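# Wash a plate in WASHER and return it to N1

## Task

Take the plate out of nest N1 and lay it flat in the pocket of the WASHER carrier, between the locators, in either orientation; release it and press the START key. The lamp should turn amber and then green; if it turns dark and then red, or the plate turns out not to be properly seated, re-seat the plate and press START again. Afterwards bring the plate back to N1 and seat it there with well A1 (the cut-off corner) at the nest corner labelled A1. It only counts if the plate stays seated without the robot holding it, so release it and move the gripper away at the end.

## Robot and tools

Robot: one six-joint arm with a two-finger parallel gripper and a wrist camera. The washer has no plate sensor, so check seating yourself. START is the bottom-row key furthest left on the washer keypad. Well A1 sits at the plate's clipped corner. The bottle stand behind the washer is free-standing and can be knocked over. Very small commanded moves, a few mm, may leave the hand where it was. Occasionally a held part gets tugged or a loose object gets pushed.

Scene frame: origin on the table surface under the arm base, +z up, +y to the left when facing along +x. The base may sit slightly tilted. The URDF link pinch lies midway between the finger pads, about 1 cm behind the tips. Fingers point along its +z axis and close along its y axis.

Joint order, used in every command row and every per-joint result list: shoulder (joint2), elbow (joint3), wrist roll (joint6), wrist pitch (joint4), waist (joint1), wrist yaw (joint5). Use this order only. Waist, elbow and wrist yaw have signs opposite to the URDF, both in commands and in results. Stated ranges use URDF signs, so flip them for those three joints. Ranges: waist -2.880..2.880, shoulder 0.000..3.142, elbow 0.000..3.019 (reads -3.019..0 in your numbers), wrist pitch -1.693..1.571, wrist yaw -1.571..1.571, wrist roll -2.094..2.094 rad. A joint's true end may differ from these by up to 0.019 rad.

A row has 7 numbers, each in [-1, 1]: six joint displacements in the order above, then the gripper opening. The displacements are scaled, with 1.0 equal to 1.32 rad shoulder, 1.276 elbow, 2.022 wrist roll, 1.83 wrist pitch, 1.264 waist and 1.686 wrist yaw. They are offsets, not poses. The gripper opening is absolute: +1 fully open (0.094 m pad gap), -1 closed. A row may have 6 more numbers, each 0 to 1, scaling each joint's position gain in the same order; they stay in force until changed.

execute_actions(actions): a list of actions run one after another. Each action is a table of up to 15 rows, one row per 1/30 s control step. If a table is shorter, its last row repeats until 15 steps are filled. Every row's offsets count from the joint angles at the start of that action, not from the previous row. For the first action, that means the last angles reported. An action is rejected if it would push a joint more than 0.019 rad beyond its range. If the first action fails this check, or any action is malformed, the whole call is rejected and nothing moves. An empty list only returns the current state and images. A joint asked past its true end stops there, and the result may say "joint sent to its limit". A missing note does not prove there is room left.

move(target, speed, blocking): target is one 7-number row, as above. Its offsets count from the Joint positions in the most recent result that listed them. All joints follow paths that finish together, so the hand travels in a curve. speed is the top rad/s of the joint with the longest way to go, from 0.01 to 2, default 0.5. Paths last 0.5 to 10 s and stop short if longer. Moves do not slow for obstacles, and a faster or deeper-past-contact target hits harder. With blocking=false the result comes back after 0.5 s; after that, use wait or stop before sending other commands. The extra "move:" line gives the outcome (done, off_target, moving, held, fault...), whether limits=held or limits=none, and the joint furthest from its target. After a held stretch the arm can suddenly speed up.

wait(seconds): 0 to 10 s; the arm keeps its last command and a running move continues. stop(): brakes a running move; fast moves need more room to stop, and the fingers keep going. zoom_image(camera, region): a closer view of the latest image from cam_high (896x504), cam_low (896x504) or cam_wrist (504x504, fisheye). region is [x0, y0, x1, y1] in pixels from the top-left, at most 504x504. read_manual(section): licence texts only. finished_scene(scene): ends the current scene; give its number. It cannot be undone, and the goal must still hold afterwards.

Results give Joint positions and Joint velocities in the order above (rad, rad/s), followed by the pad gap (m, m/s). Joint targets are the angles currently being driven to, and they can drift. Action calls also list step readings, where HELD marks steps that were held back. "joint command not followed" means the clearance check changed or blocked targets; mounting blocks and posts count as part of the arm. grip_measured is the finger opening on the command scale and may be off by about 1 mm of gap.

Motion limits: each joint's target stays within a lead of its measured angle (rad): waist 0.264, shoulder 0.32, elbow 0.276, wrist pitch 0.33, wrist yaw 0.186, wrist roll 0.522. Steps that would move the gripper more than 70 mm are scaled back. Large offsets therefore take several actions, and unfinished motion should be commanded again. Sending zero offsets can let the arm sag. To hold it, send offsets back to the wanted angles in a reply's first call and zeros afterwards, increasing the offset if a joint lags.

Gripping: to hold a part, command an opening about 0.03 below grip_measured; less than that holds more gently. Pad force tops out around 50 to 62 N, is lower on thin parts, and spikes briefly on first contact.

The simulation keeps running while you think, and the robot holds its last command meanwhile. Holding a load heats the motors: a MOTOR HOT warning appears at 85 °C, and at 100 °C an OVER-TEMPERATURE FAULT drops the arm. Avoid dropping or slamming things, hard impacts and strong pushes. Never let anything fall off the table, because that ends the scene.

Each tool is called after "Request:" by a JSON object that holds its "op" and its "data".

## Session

Request:
{"op": "execute_actions", "data": {"actions": []}}

Scene clock: 0.00 s.
grip_measured=+1.000
Joint names: [shoulder, elbow, wrist roll, wrist pitch, waist, wrist yaw]
Joint positions: [ 1.387 -1.106  1.548 -0.329 -0.213 -0.063  0.094]
Joint velocities: [-0.005  0.012 -0.007 -0.007 -0.005  0.037  0.   ]
Joint targets: [1.385 -1.138 1.548 -0.324 -0.213 -0.063]
Joint stiffness scale: [1. 1. 1. 1. 1. 1.]

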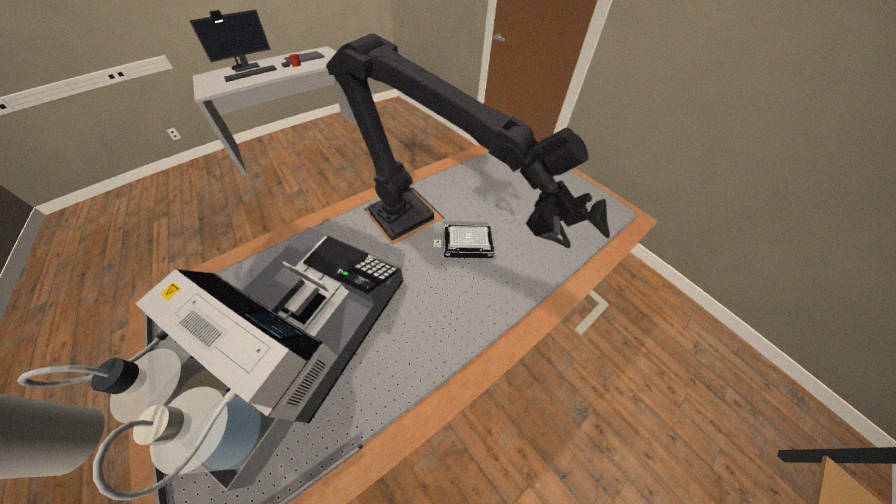

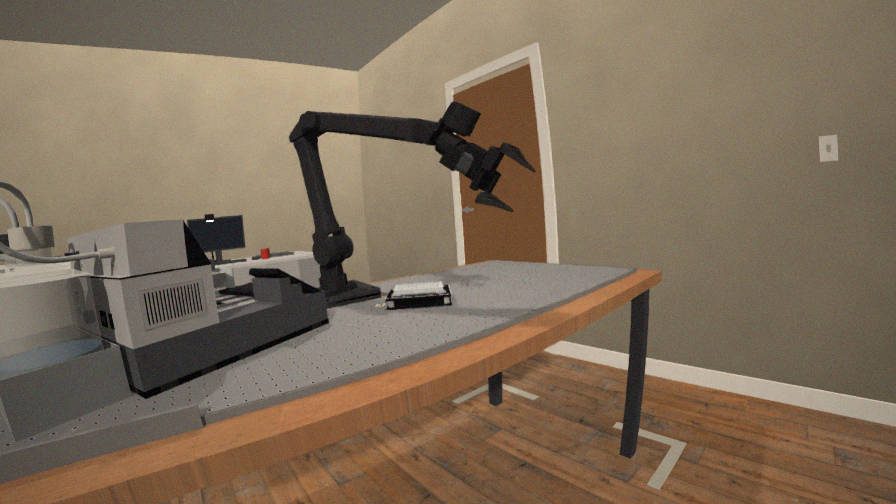

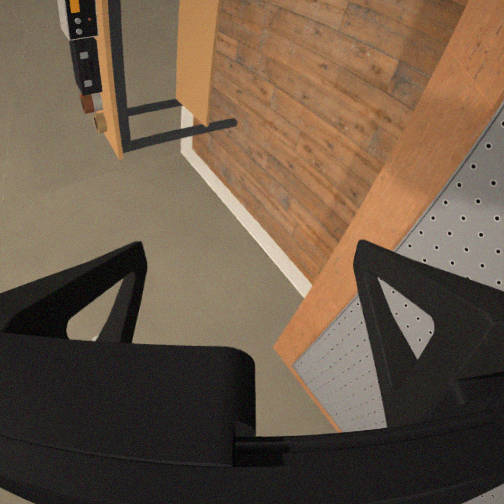

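Request:
{"op": "move", "data": {"target": [-0.13,0.205,-0.9,-0.47,-0.115,0.006,1], "speed": 1}}

Request:
{"op": "zoom_image", "data": {"camera": "cam_wrist", "region": [100,20,400,320]}}

Scene clock: 6.80 s.
grip_measured=+1.000
Joint names: [shoulder, elbow, wrist roll, wrist pitch, waist, wrist yaw]
Joint positions: [ 1.231 -0.839 -0.262 -1.181 -0.345 -0.055  0.094]
Joint velocities: [-0.005 -0.007  0.022 -0.002  0.015  0.007  0.   ]
Joint targets: [1.215 -0.845 -0.272 -1.189 -0.358 -0.052]
Joint stiffness scale: [1. 1. 1. 1. 1. 1.]
move: done; limits=none; farthest joint: the shoulder, 0.016 radians from its target (0.171 radians at the start)

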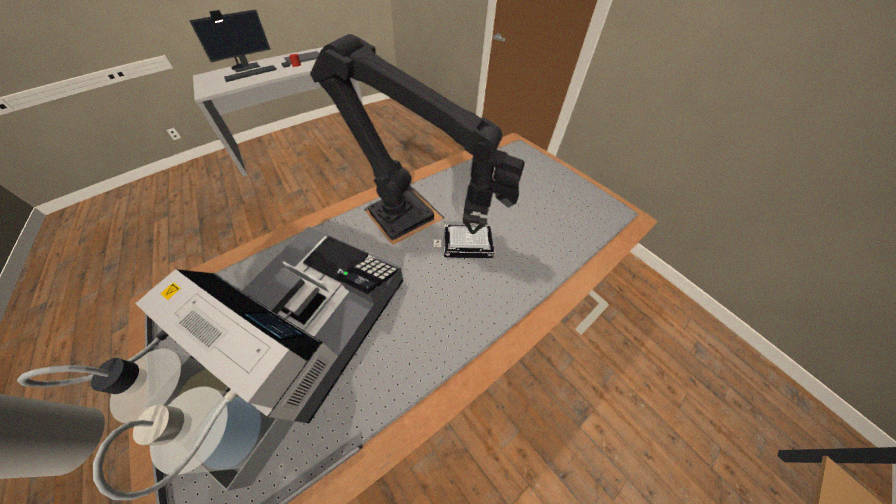

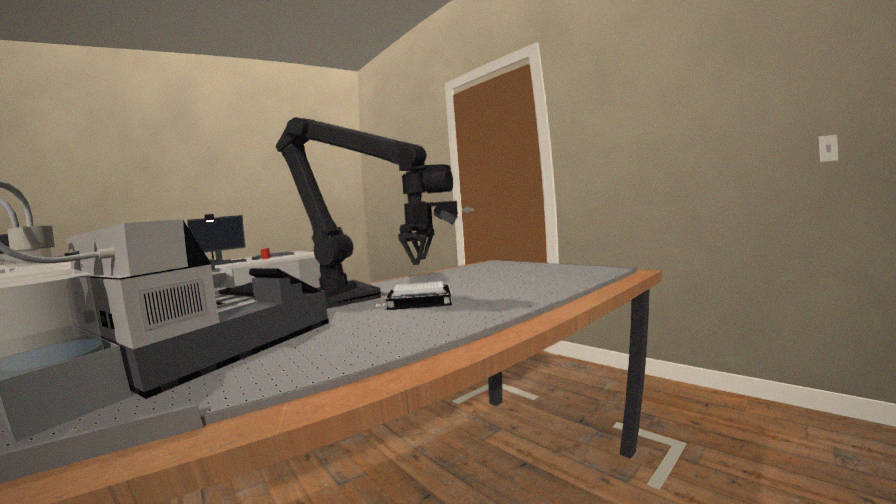

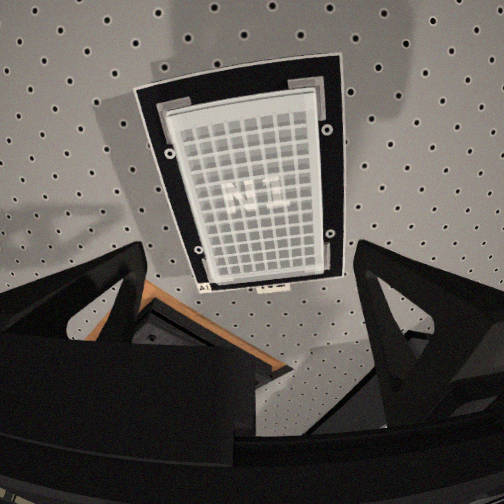

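Region (100, 20, 400, 320) of cam_wrist's 504x504 image, scaled by 1.680, with more detail than that image has.

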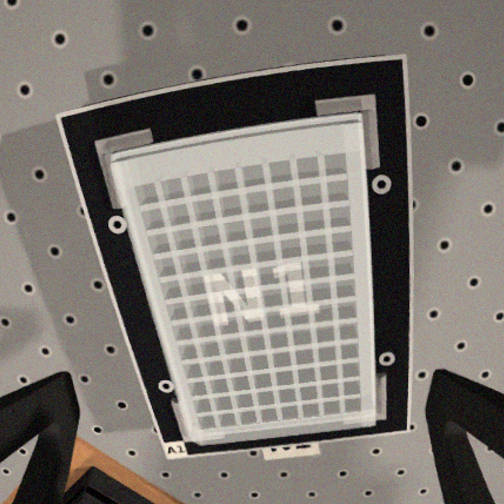

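Request:
{"op": "move", "data": {"target": [0.067,0.104,-0.103,0.128,0.045,0,1], "speed": 0.25}}

Scene clock: 12.93 s.
grip_measured=+1.000
Joint names: [shoulder, elbow, wrist roll, wrist pitch, waist, wrist yaw]
Joint positions: [ 1.308 -0.701 -0.46  -0.958 -0.301 -0.055  0.094]
Joint velocities: [-0.015 -0.012  0.022  0.002 -0.005  0.081  0.   ]
Joint targets: [1.320 -0.706 -0.470 -0.947 -0.289 -0.055]
Joint stiffness scale: [1. 1. 1. 1. 1. 1.]
move: done; limits=none; farthest joint: the waist, 0.013 radians from its target (0.057 radians at the start)

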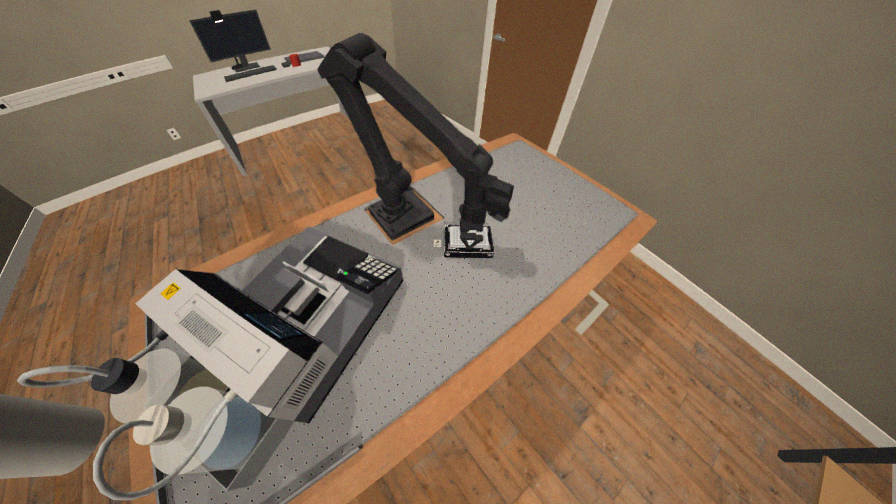

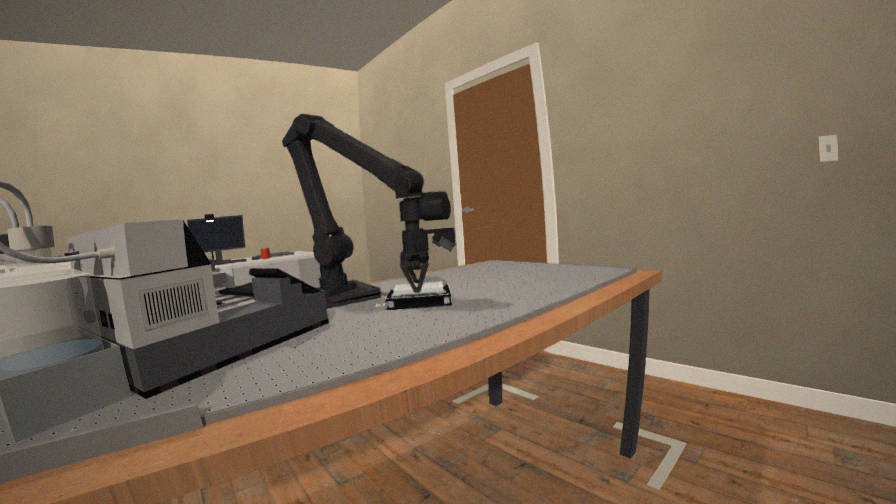

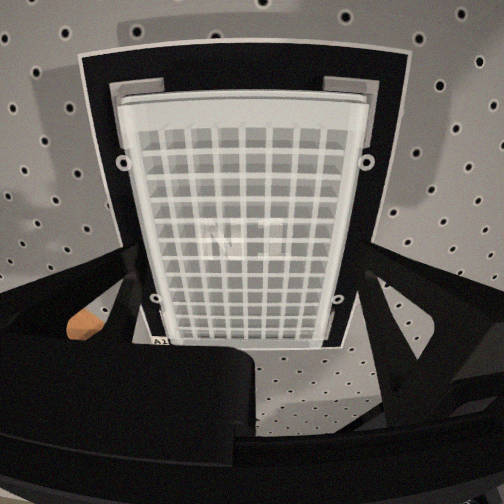

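Request:
{"op": "move", "data": {"target": [0.019,0.004,0,0.0175,-0.015,0,1], "speed": 0.05}}

Request:
{"op": "move", "data": {"target": [0,-0.025,0,0,0,0,0.72]}}

Request:
{"op": "zoom_image", "data": {"camera": "cam_low", "region": [370,250,470,315]}}

Scene clock: 19.10 s.
grip_measured=+1.000
Joint names: [shoulder, elbow, wrist roll, wrist pitch, waist, wrist yaw]
Joint positions: [ 1.319 -0.695 -0.461 -0.936 -0.307 -0.055  0.094]
Joint velocities: [ 0.005 -0.002  0.007 -0.002  0.005 -0.066  0.   ]
Joint targets: [1.334 -0.696 -0.460 -0.926 -0.320 -0.055]
Joint stiffness scale: [1. 1. 1. 1. 1. 1.]
move: done; limits=none; farthest joint: the shoulder, 0.014 radians from its target (0.025 radians at the start)

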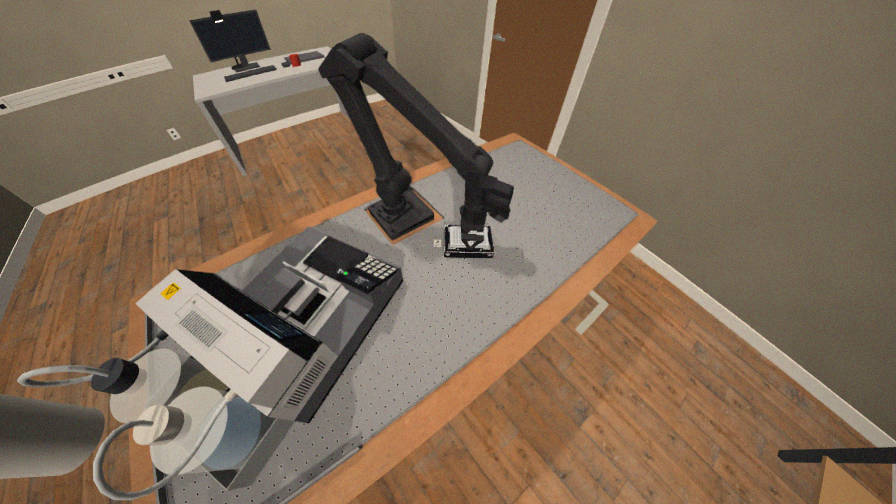

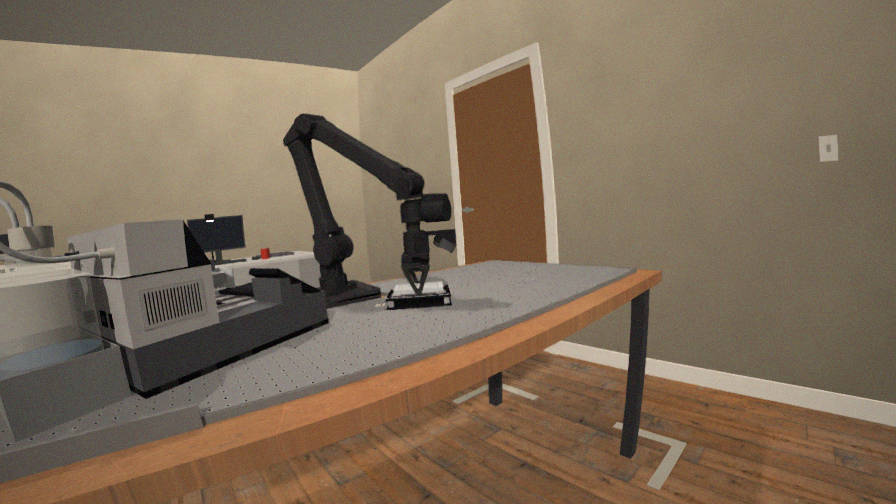

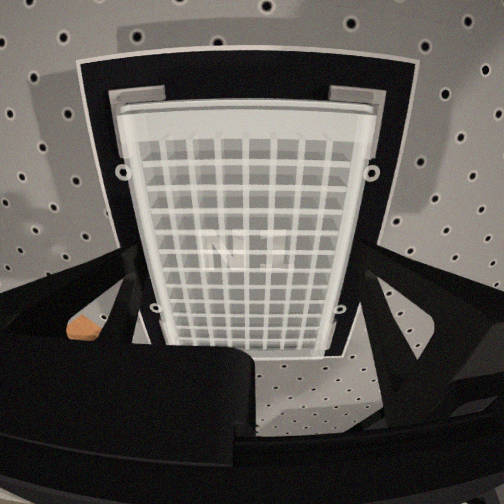

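Scene clock: 19.80 s.
grip_measured=+0.754
Joint names: [shoulder, elbow, wrist roll, wrist pitch, waist, wrist yaw]
Joint positions: [ 1.319 -0.694 -0.461 -0.937 -0.307 -0.051  0.082]
Joint velocities: [-0.015  0.007  0.051  0.007 -0.015  0.037  0.   ]
Joint targets: [1.319 -0.727 -0.461 -0.936 -0.307 -0.055]
Joint stiffness scale: [1. 1. 1. 1. 1. 1.]
move: off_target; limits=none; farthest joint: the elbow, 0.032 radians from its target (0.032 radians at the start)

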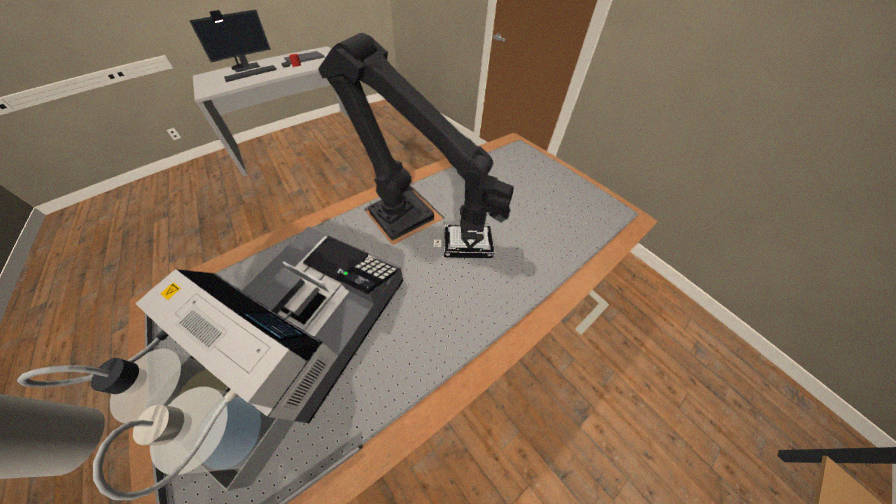

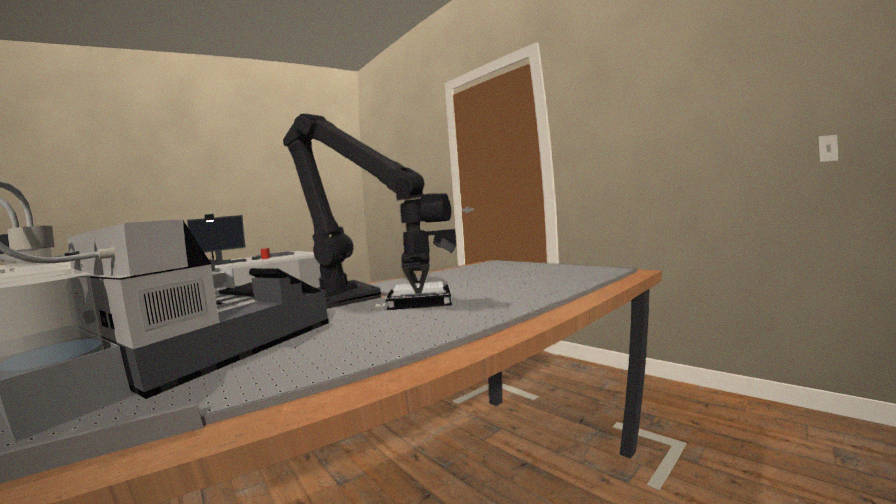

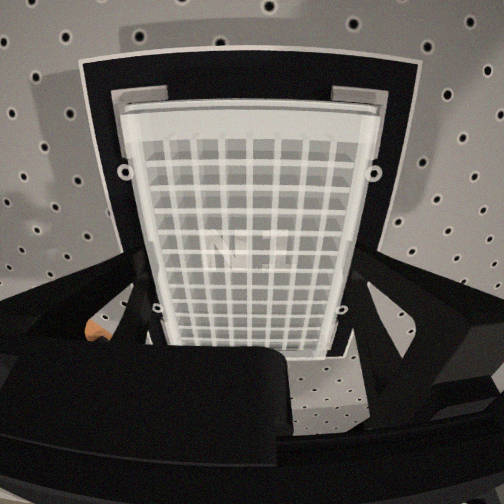

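Region (370, 250, 470, 315) of cam_low's 896x504 image, scaled by 5.040, with more detail than that image has; it fills the top 328 rows of this view, and the rest is white.

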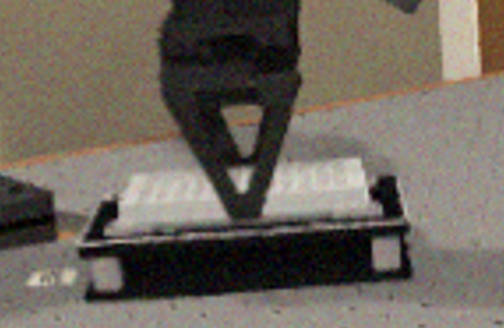

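Request:
{"op": "execute_actions", "data": {"actions": [[[-0.012,-0.034,0,-0.005,0,0,0.72],[-0.014,-0.036,0,-0.008,0,0,0.72],[-0.017,-0.038,0,-0.011,0,0,0.72],[-0.02,-0.04,0,-0.015,0,0,0.72],[-0.024,-0.043,0,-0.02,0,0,0.72],[-0.028,-0.046,0,-0.025,0,0,0.72],[-0.032,-0.049,0,-0.03,0,0,0.72],[-0.036,-0.052,0,-0.035,0,0,0.72],[-0.04,-0.055,0,-0.04,0,0,0.72]]]}}

Request:
{"op": "move", "data": {"target": [-0.15,-0.25,0.2,-0.25,0.2,0,0.72]}}

Scene clock: 27.73 s.
grip_measured=+0.754
Joint names: [shoulder, elbow, wrist roll, wrist pitch, waist, wrist yaw]
Joint positions: [ 1.278 -0.72  -0.461 -1.    -0.307 -0.051  0.082]
Joint velocities: [-0.005  0.002  0.022 -0.017  0.015 -0.051 -0.001]
Joint targets: [1.267 -0.765 -0.461 -1.010 -0.307 -0.051]
Joint stiffness scale: [1. 1. 1. 1. 1. 1.]
Step readings (joint positions):
0: [1.319 -0.694 -0.461 -0.937 -0.307 -0.051]
1: [1.319 -0.694 -0.461 -0.937 -0.307 -0.051]
2: [1.319 -0.695 -0.461 -0.938 -0.307 -0.051]
4: [1.318 -0.696 -0.461 -0.943 -0.307 -0.051]
8: [1.305 -0.707 -0.461 -0.973 -0.307 -0.051]
15: Joint positions above

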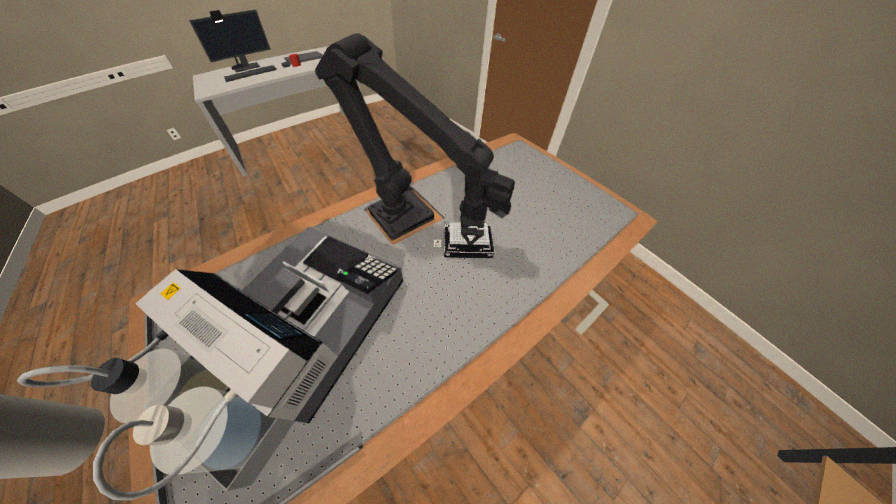

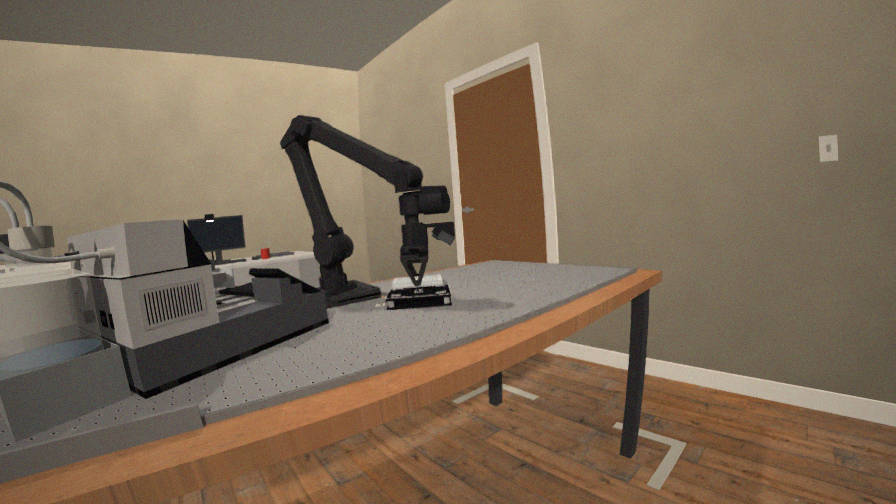

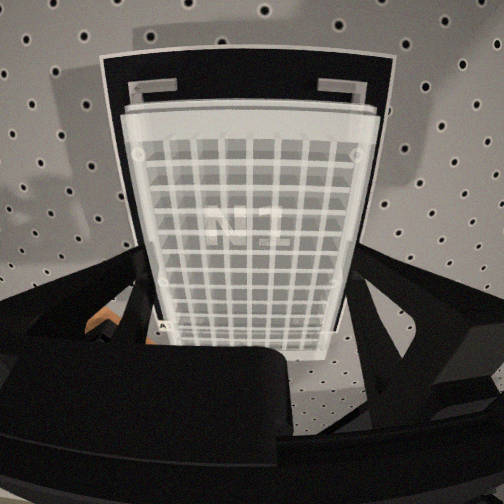

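Scene clock: 29.40 s.
grip_measured=+0.754
Joint names: [shoulder, elbow, wrist roll, wrist pitch, waist, wrist yaw]
Joint positions: [ 1.084 -0.995 -0.067 -1.449 -0.063 -0.051  0.082]
Joint velocities: [-0.015  0.007 -0.081  0.012  0.015  0.051  0.001]
Joint targets: [1.080 -1.039 -0.057 -1.458 -0.054 -0.051]
Joint stiffness scale: [1. 1. 1. 1. 1. 1.]
move: off_target; limits=none; farthest joint: the elbow, 0.044 radians from its target (0.319 radians at the start)

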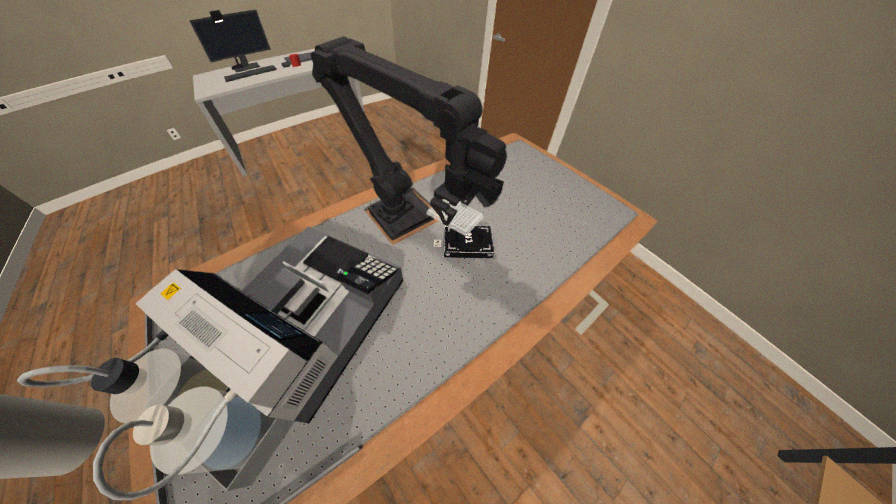

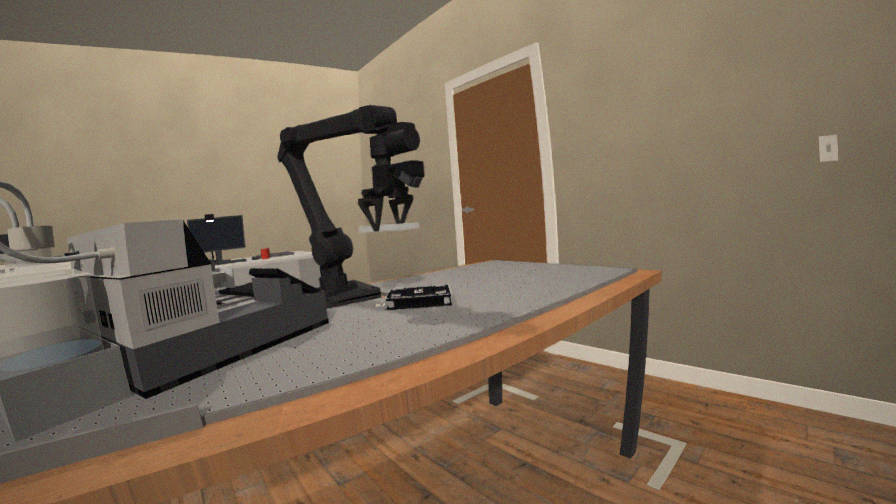

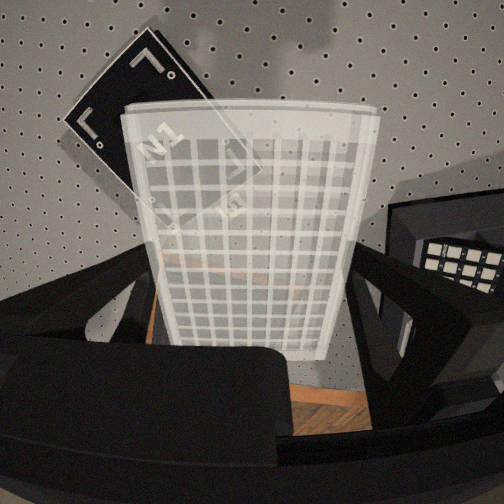

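Request:
{"op": "move", "data": {"target": [0.024,0.032,0.85,0.042,1,0.034,0.72], "speed": 0.9}}

Request:
{"op": "zoom_image", "data": {"camera": "cam_wrist", "region": [80,0,420,200]}}

Scene clock: 35.50 s.
grip_measured=+0.754
Joint names: [shoulder, elbow, wrist roll, wrist pitch, waist, wrist yaw]
Joint positions: [ 1.122 -0.916  1.642 -1.381  1.197  0.004  0.082]
Joint velocities: [ 0.005  0.012 -0.022  0.007  0.015  0.007  0.   ]
Joint targets: [1.116 -0.954 1.652 -1.372 1.201 0.006]
Joint stiffness scale: [1. 1. 1. 1. 1. 1.]
move: off_target; limits=none; farthest joint: the elbow, 0.038 radians from its target (0.041 radians at the start)

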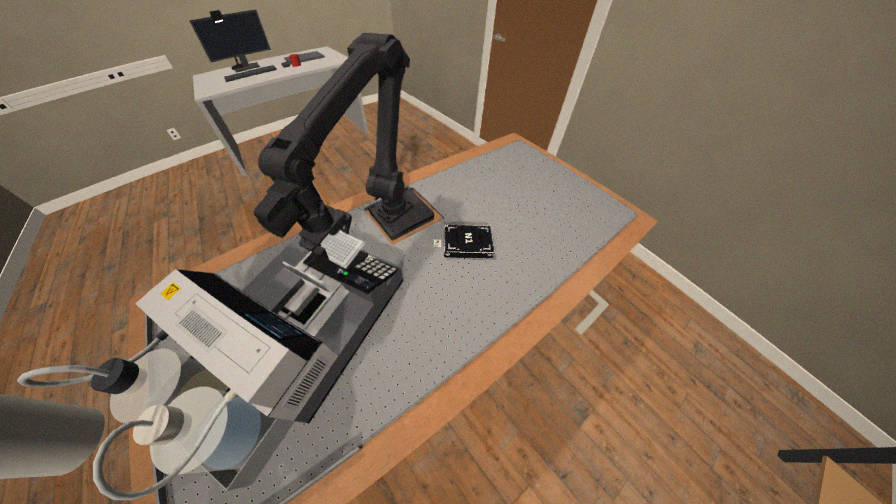

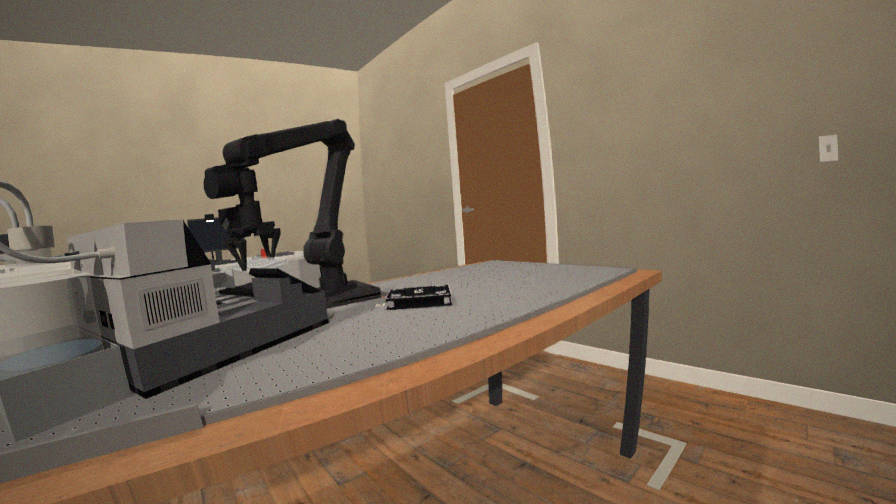

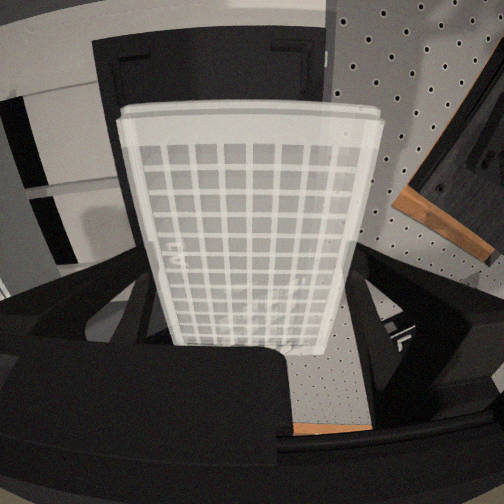

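Region (80, 0, 420, 200) of cam_wrist's 504x504 image, scaled by 1.482, with more detail than that image has; it fills the top 296 rows of this view, and the rest is white.

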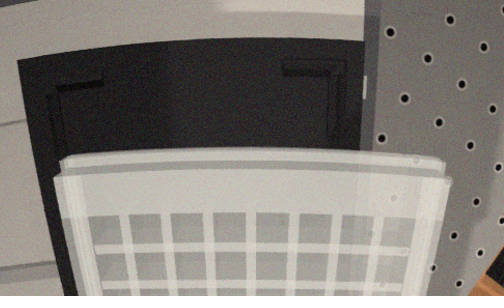

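Request:
{"op": "move", "data": {"target": [0.036,0.03,-0.045,0.075,0.068,0.022,0.72], "speed": 0.12}}

Request:
{"op": "zoom_image", "data": {"camera": "cam_wrist", "region": [80,40,420,240]}}

Scene clock: 43.30 s.
grip_measured=+0.754
Joint names: [shoulder, elbow, wrist roll, wrist pitch, waist, wrist yaw]
Joint positions: [ 1.178 -0.842  1.559 -1.246  1.274  0.035  0.082]
Joint velocities: [-0.005  0.012  0.007 -0.002  0.005 -0.022  0.   ]
Joint targets: [1.170 -0.877 1.551 -1.244 1.283 0.041]
Joint stiffness scale: [1. 1. 1. 1. 1. 1.]
move: off_target; limits=none; farthest joint: the elbow, 0.035 radians from its target (0.038 radians at the start)

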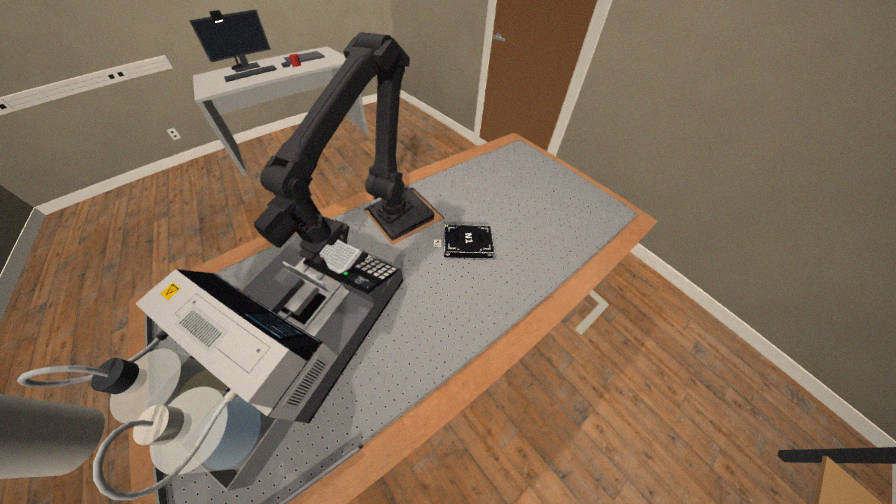

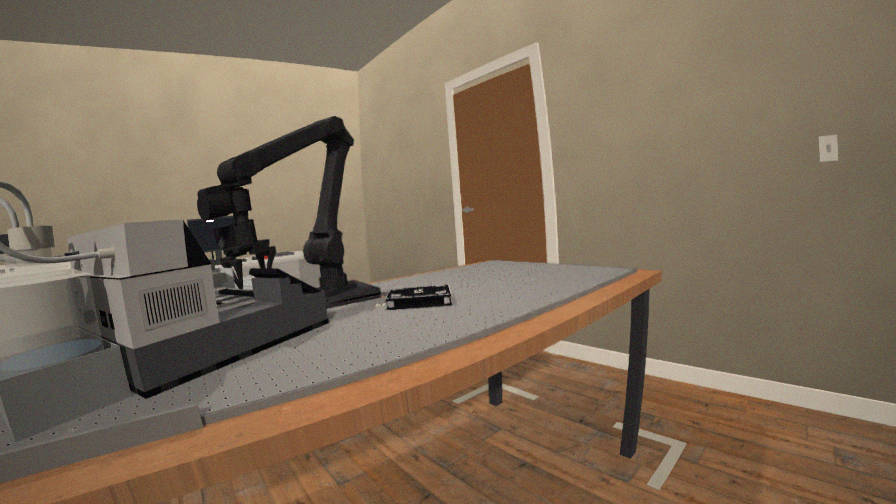

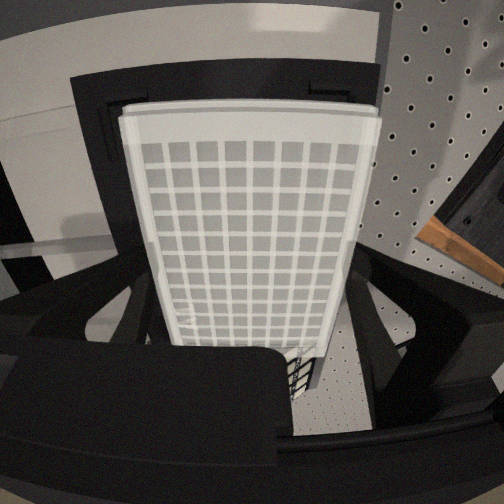

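Region (80, 40, 420, 240) of cam_wrist's 504x504 image, scaled by 1.482, with more detail than that image has; it fills the top 296 rows of this view, and the rest is white.

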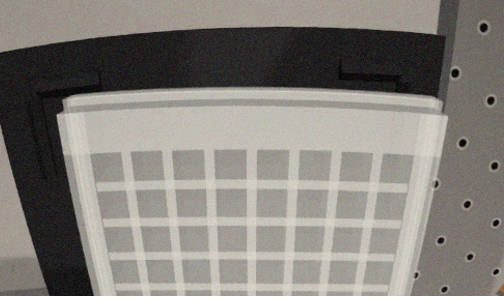

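Request:
{"op": "execute_actions", "data": {"actions": [[[-0.012,-0.03,0,0,0,0,0.72],[-0.015,-0.033,0,0,0,0,0.72],[-0.018,-0.036,0,0,0,0,0.72],[-0.021,-0.038,0,0,0,0,0.72],[-0.024,-0.04,0,0,0,0,0.72],[-0.024,-0.043,-0.004,0,0,0,0.72],[-0.024,-0.046,-0.007,0,0,0,0.72],[-0.024,-0.049,-0.009,0,0,0,0.72],[-0.024,-0.052,-0.011,0,0,0,0.72],[-0.024,-0.054,-0.012,0,0,0,0.72]]]}}

Request:
{"op": "wait", "data": {"seconds": 0.3}}

Request:
{"op": "zoom_image", "data": {"camera": "cam_wrist", "region": [80,40,420,240]}}

Scene clock: 47.30 s.
grip_measured=+0.754
Joint names: [shoulder, elbow, wrist roll, wrist pitch, waist, wrist yaw]
Joint positions: [ 1.163 -0.864  1.547 -1.246  1.274  0.037  0.082]
Joint velocities: [-0.005 -0.012  0.022  0.017  0.005  0.007  0.   ]
Joint targets: [1.146 -0.911 1.535 -1.246 1.274 0.035]
Joint stiffness scale: [1. 1. 1. 1. 1. 1.]
Step readings (joint positions):
0: [1.177 -0.843 1.559 -1.246 1.274 0.038]
1: [1.177 -0.843 1.559 -1.246 1.274 0.037]
2: [1.177 -0.843 1.559 -1.246 1.274 0.037]
4: [1.175 -0.843 1.559 -1.246 1.274 0.037]
8: [1.166 -0.845 1.557 -1.246 1.274 0.037]
15: Joint positions above

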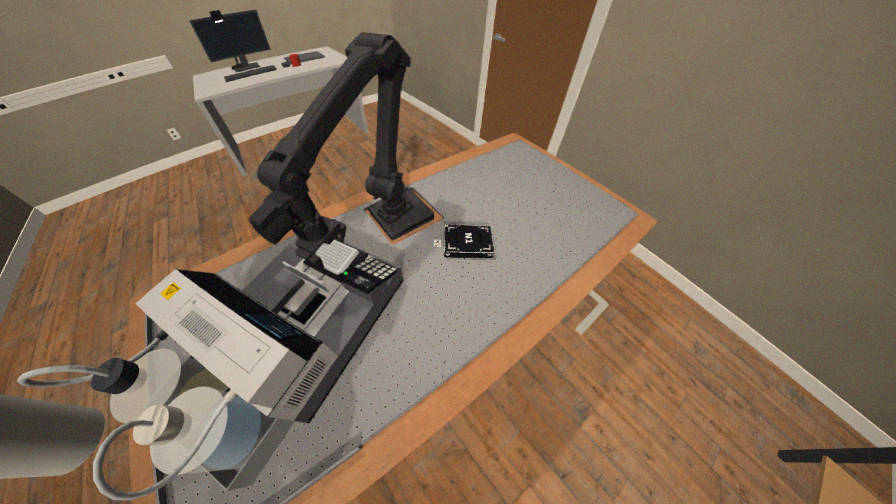

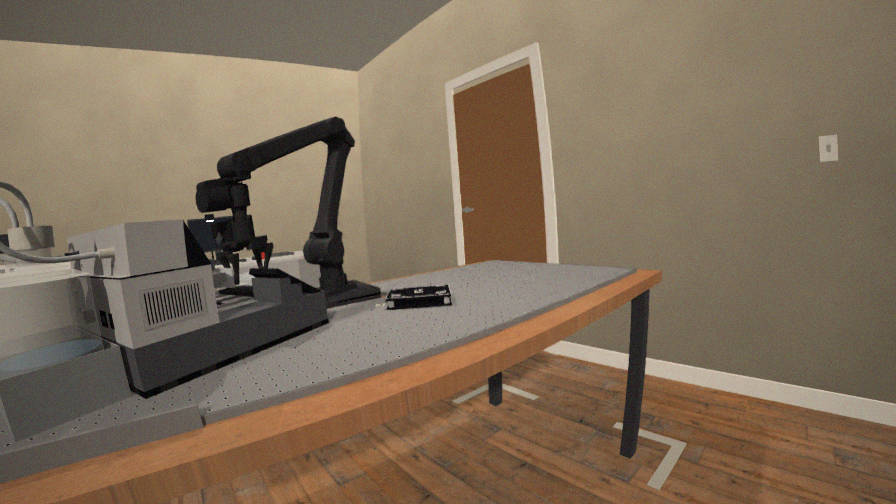

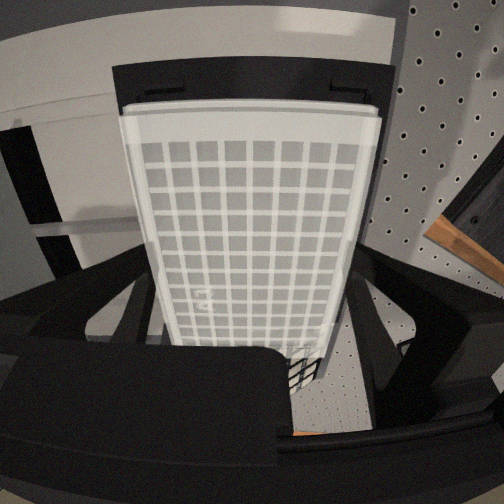

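Scene clock: 47.60 s.
grip_measured=+0.754
Joint names: [shoulder, elbow, wrist roll, wrist pitch, waist, wrist yaw]
Joint positions: [ 1.163 -0.865  1.545 -1.246  1.274  0.037  0.082]
Joint velocities: [-0.005  0.007 -0.022 -0.012  0.015  0.022 -0.001]
Joint targets: [1.146 -0.912 1.535 -1.246 1.274 0.035]
Joint stiffness scale: [1. 1. 1. 1. 1. 1.]
wait: 0.30 s; at rest by 0.20 s

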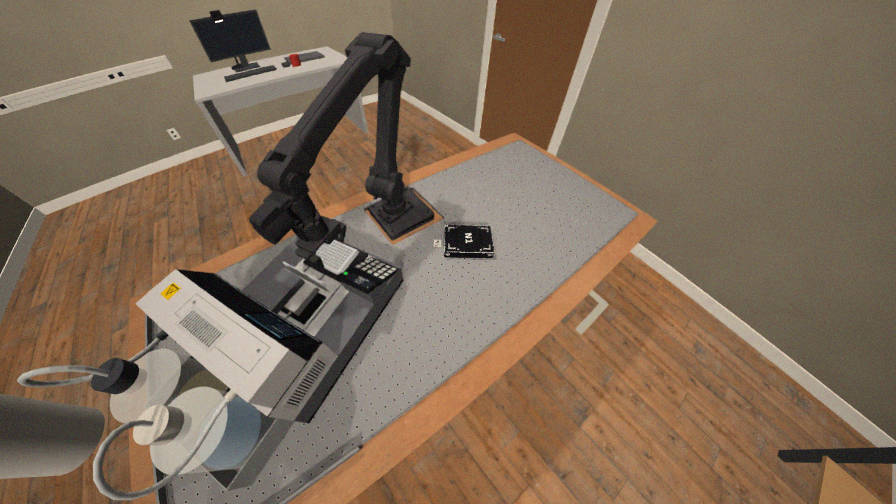

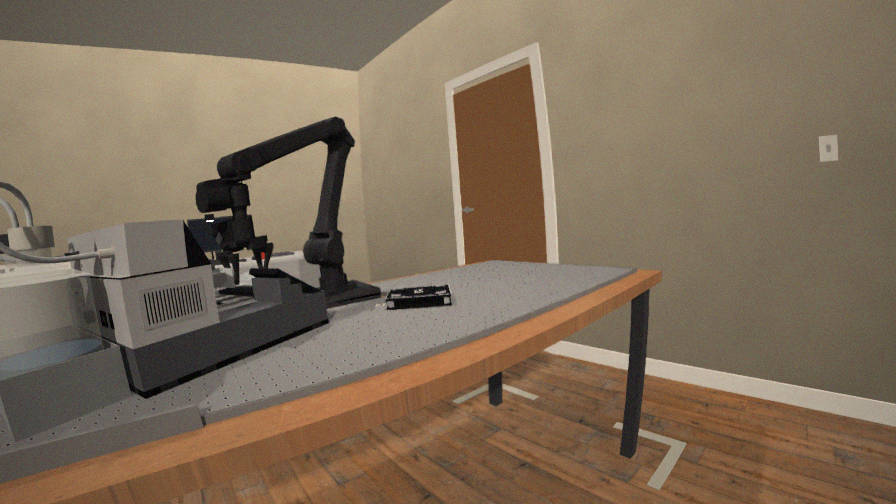

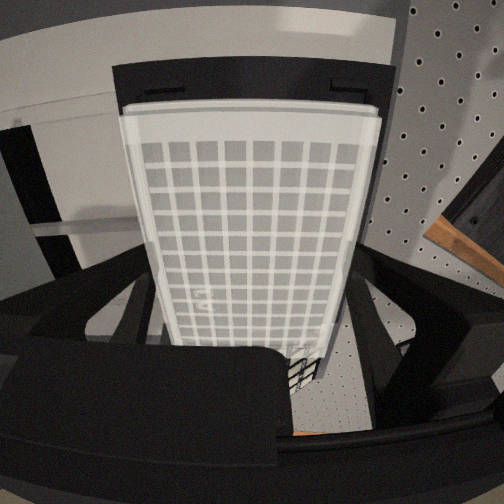

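Region (80, 40, 420, 240) of cam_wrist's 504x504 image, scaled by 1.482, with more detail than that image has; it fills the top 296 rows of this view, and the rest is white.

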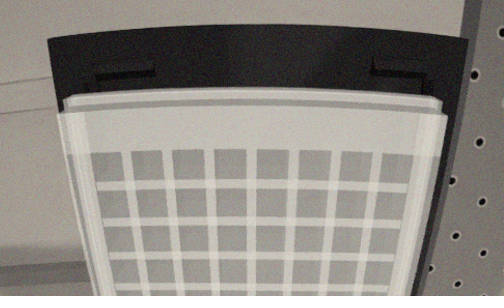

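Request:
{"op": "move", "data": {"target": [0,0.014,-0.007,0.019,0,0,0.72], "speed": 0.05}}

Request:
{"op": "zoom_image", "data": {"camera": "cam_wrist", "region": [80,40,420,240]}}

Scene clock: 51.27 s.
grip_measured=+0.754
Joint names: [shoulder, elbow, wrist roll, wrist pitch, waist, wrist yaw]
Joint positions: [ 1.159 -0.842  1.54  -1.221  1.274  0.035  0.082]
Joint velocities: [ 0.015  0.007 -0.051 -0.017  0.015 -0.022  0.   ]
Joint targets: [1.163 -0.847 1.530 -1.211 1.274 0.037]
Joint stiffness scale: [1. 1. 1. 1. 1. 1.]
move: done; limits=none; farthest joint: the wrist pitch, 0.009 radians from its target (0.035 radians at the start)

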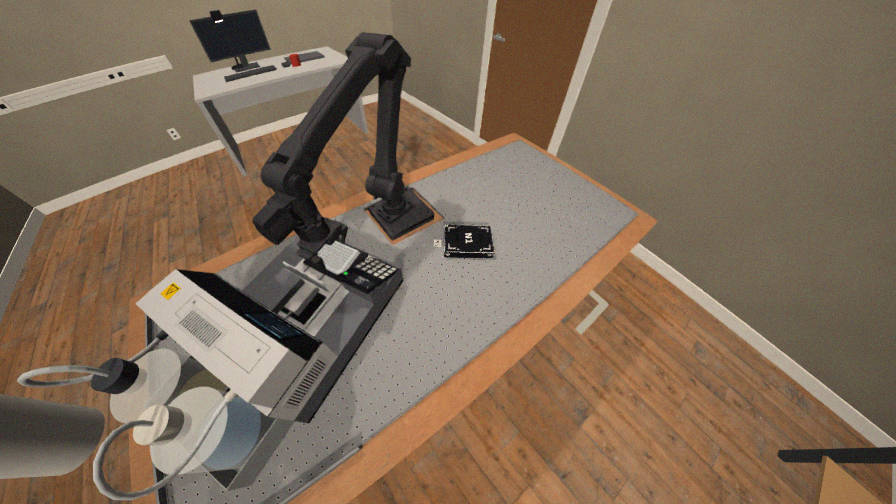

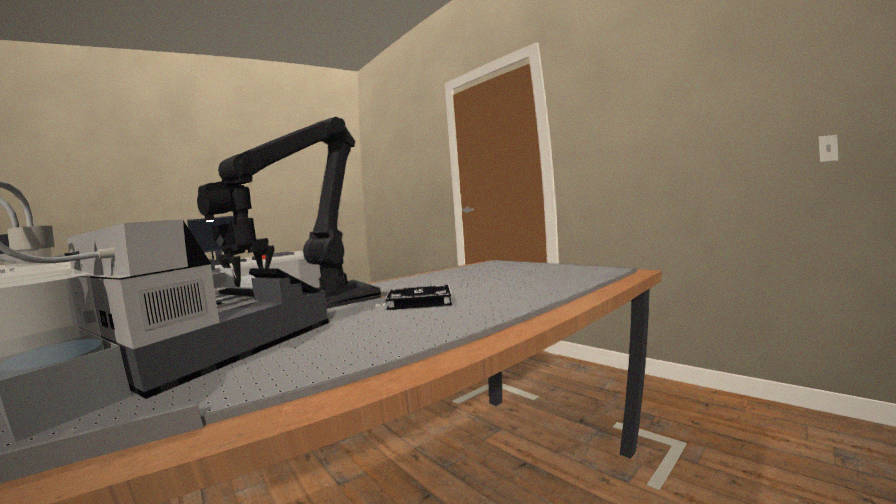

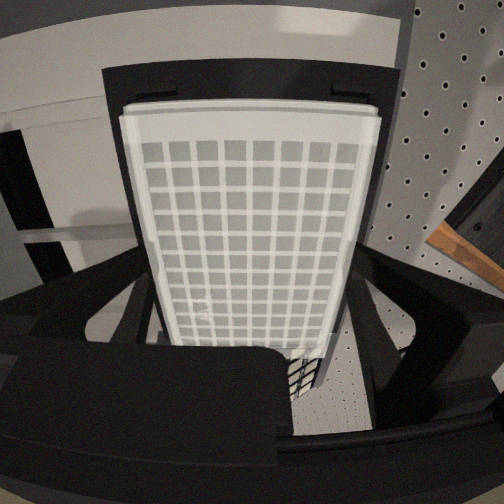

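Region (80, 40, 420, 240) of cam_wrist's 504x504 image, scaled by 1.482, with more detail than that image has; it fills the top 296 rows of this view, and the rest is white.

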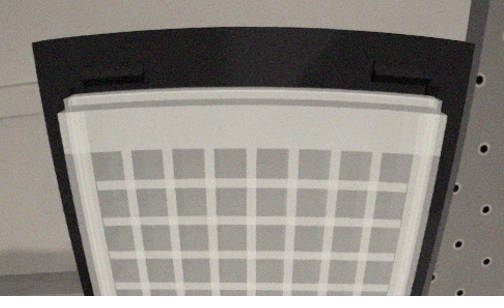

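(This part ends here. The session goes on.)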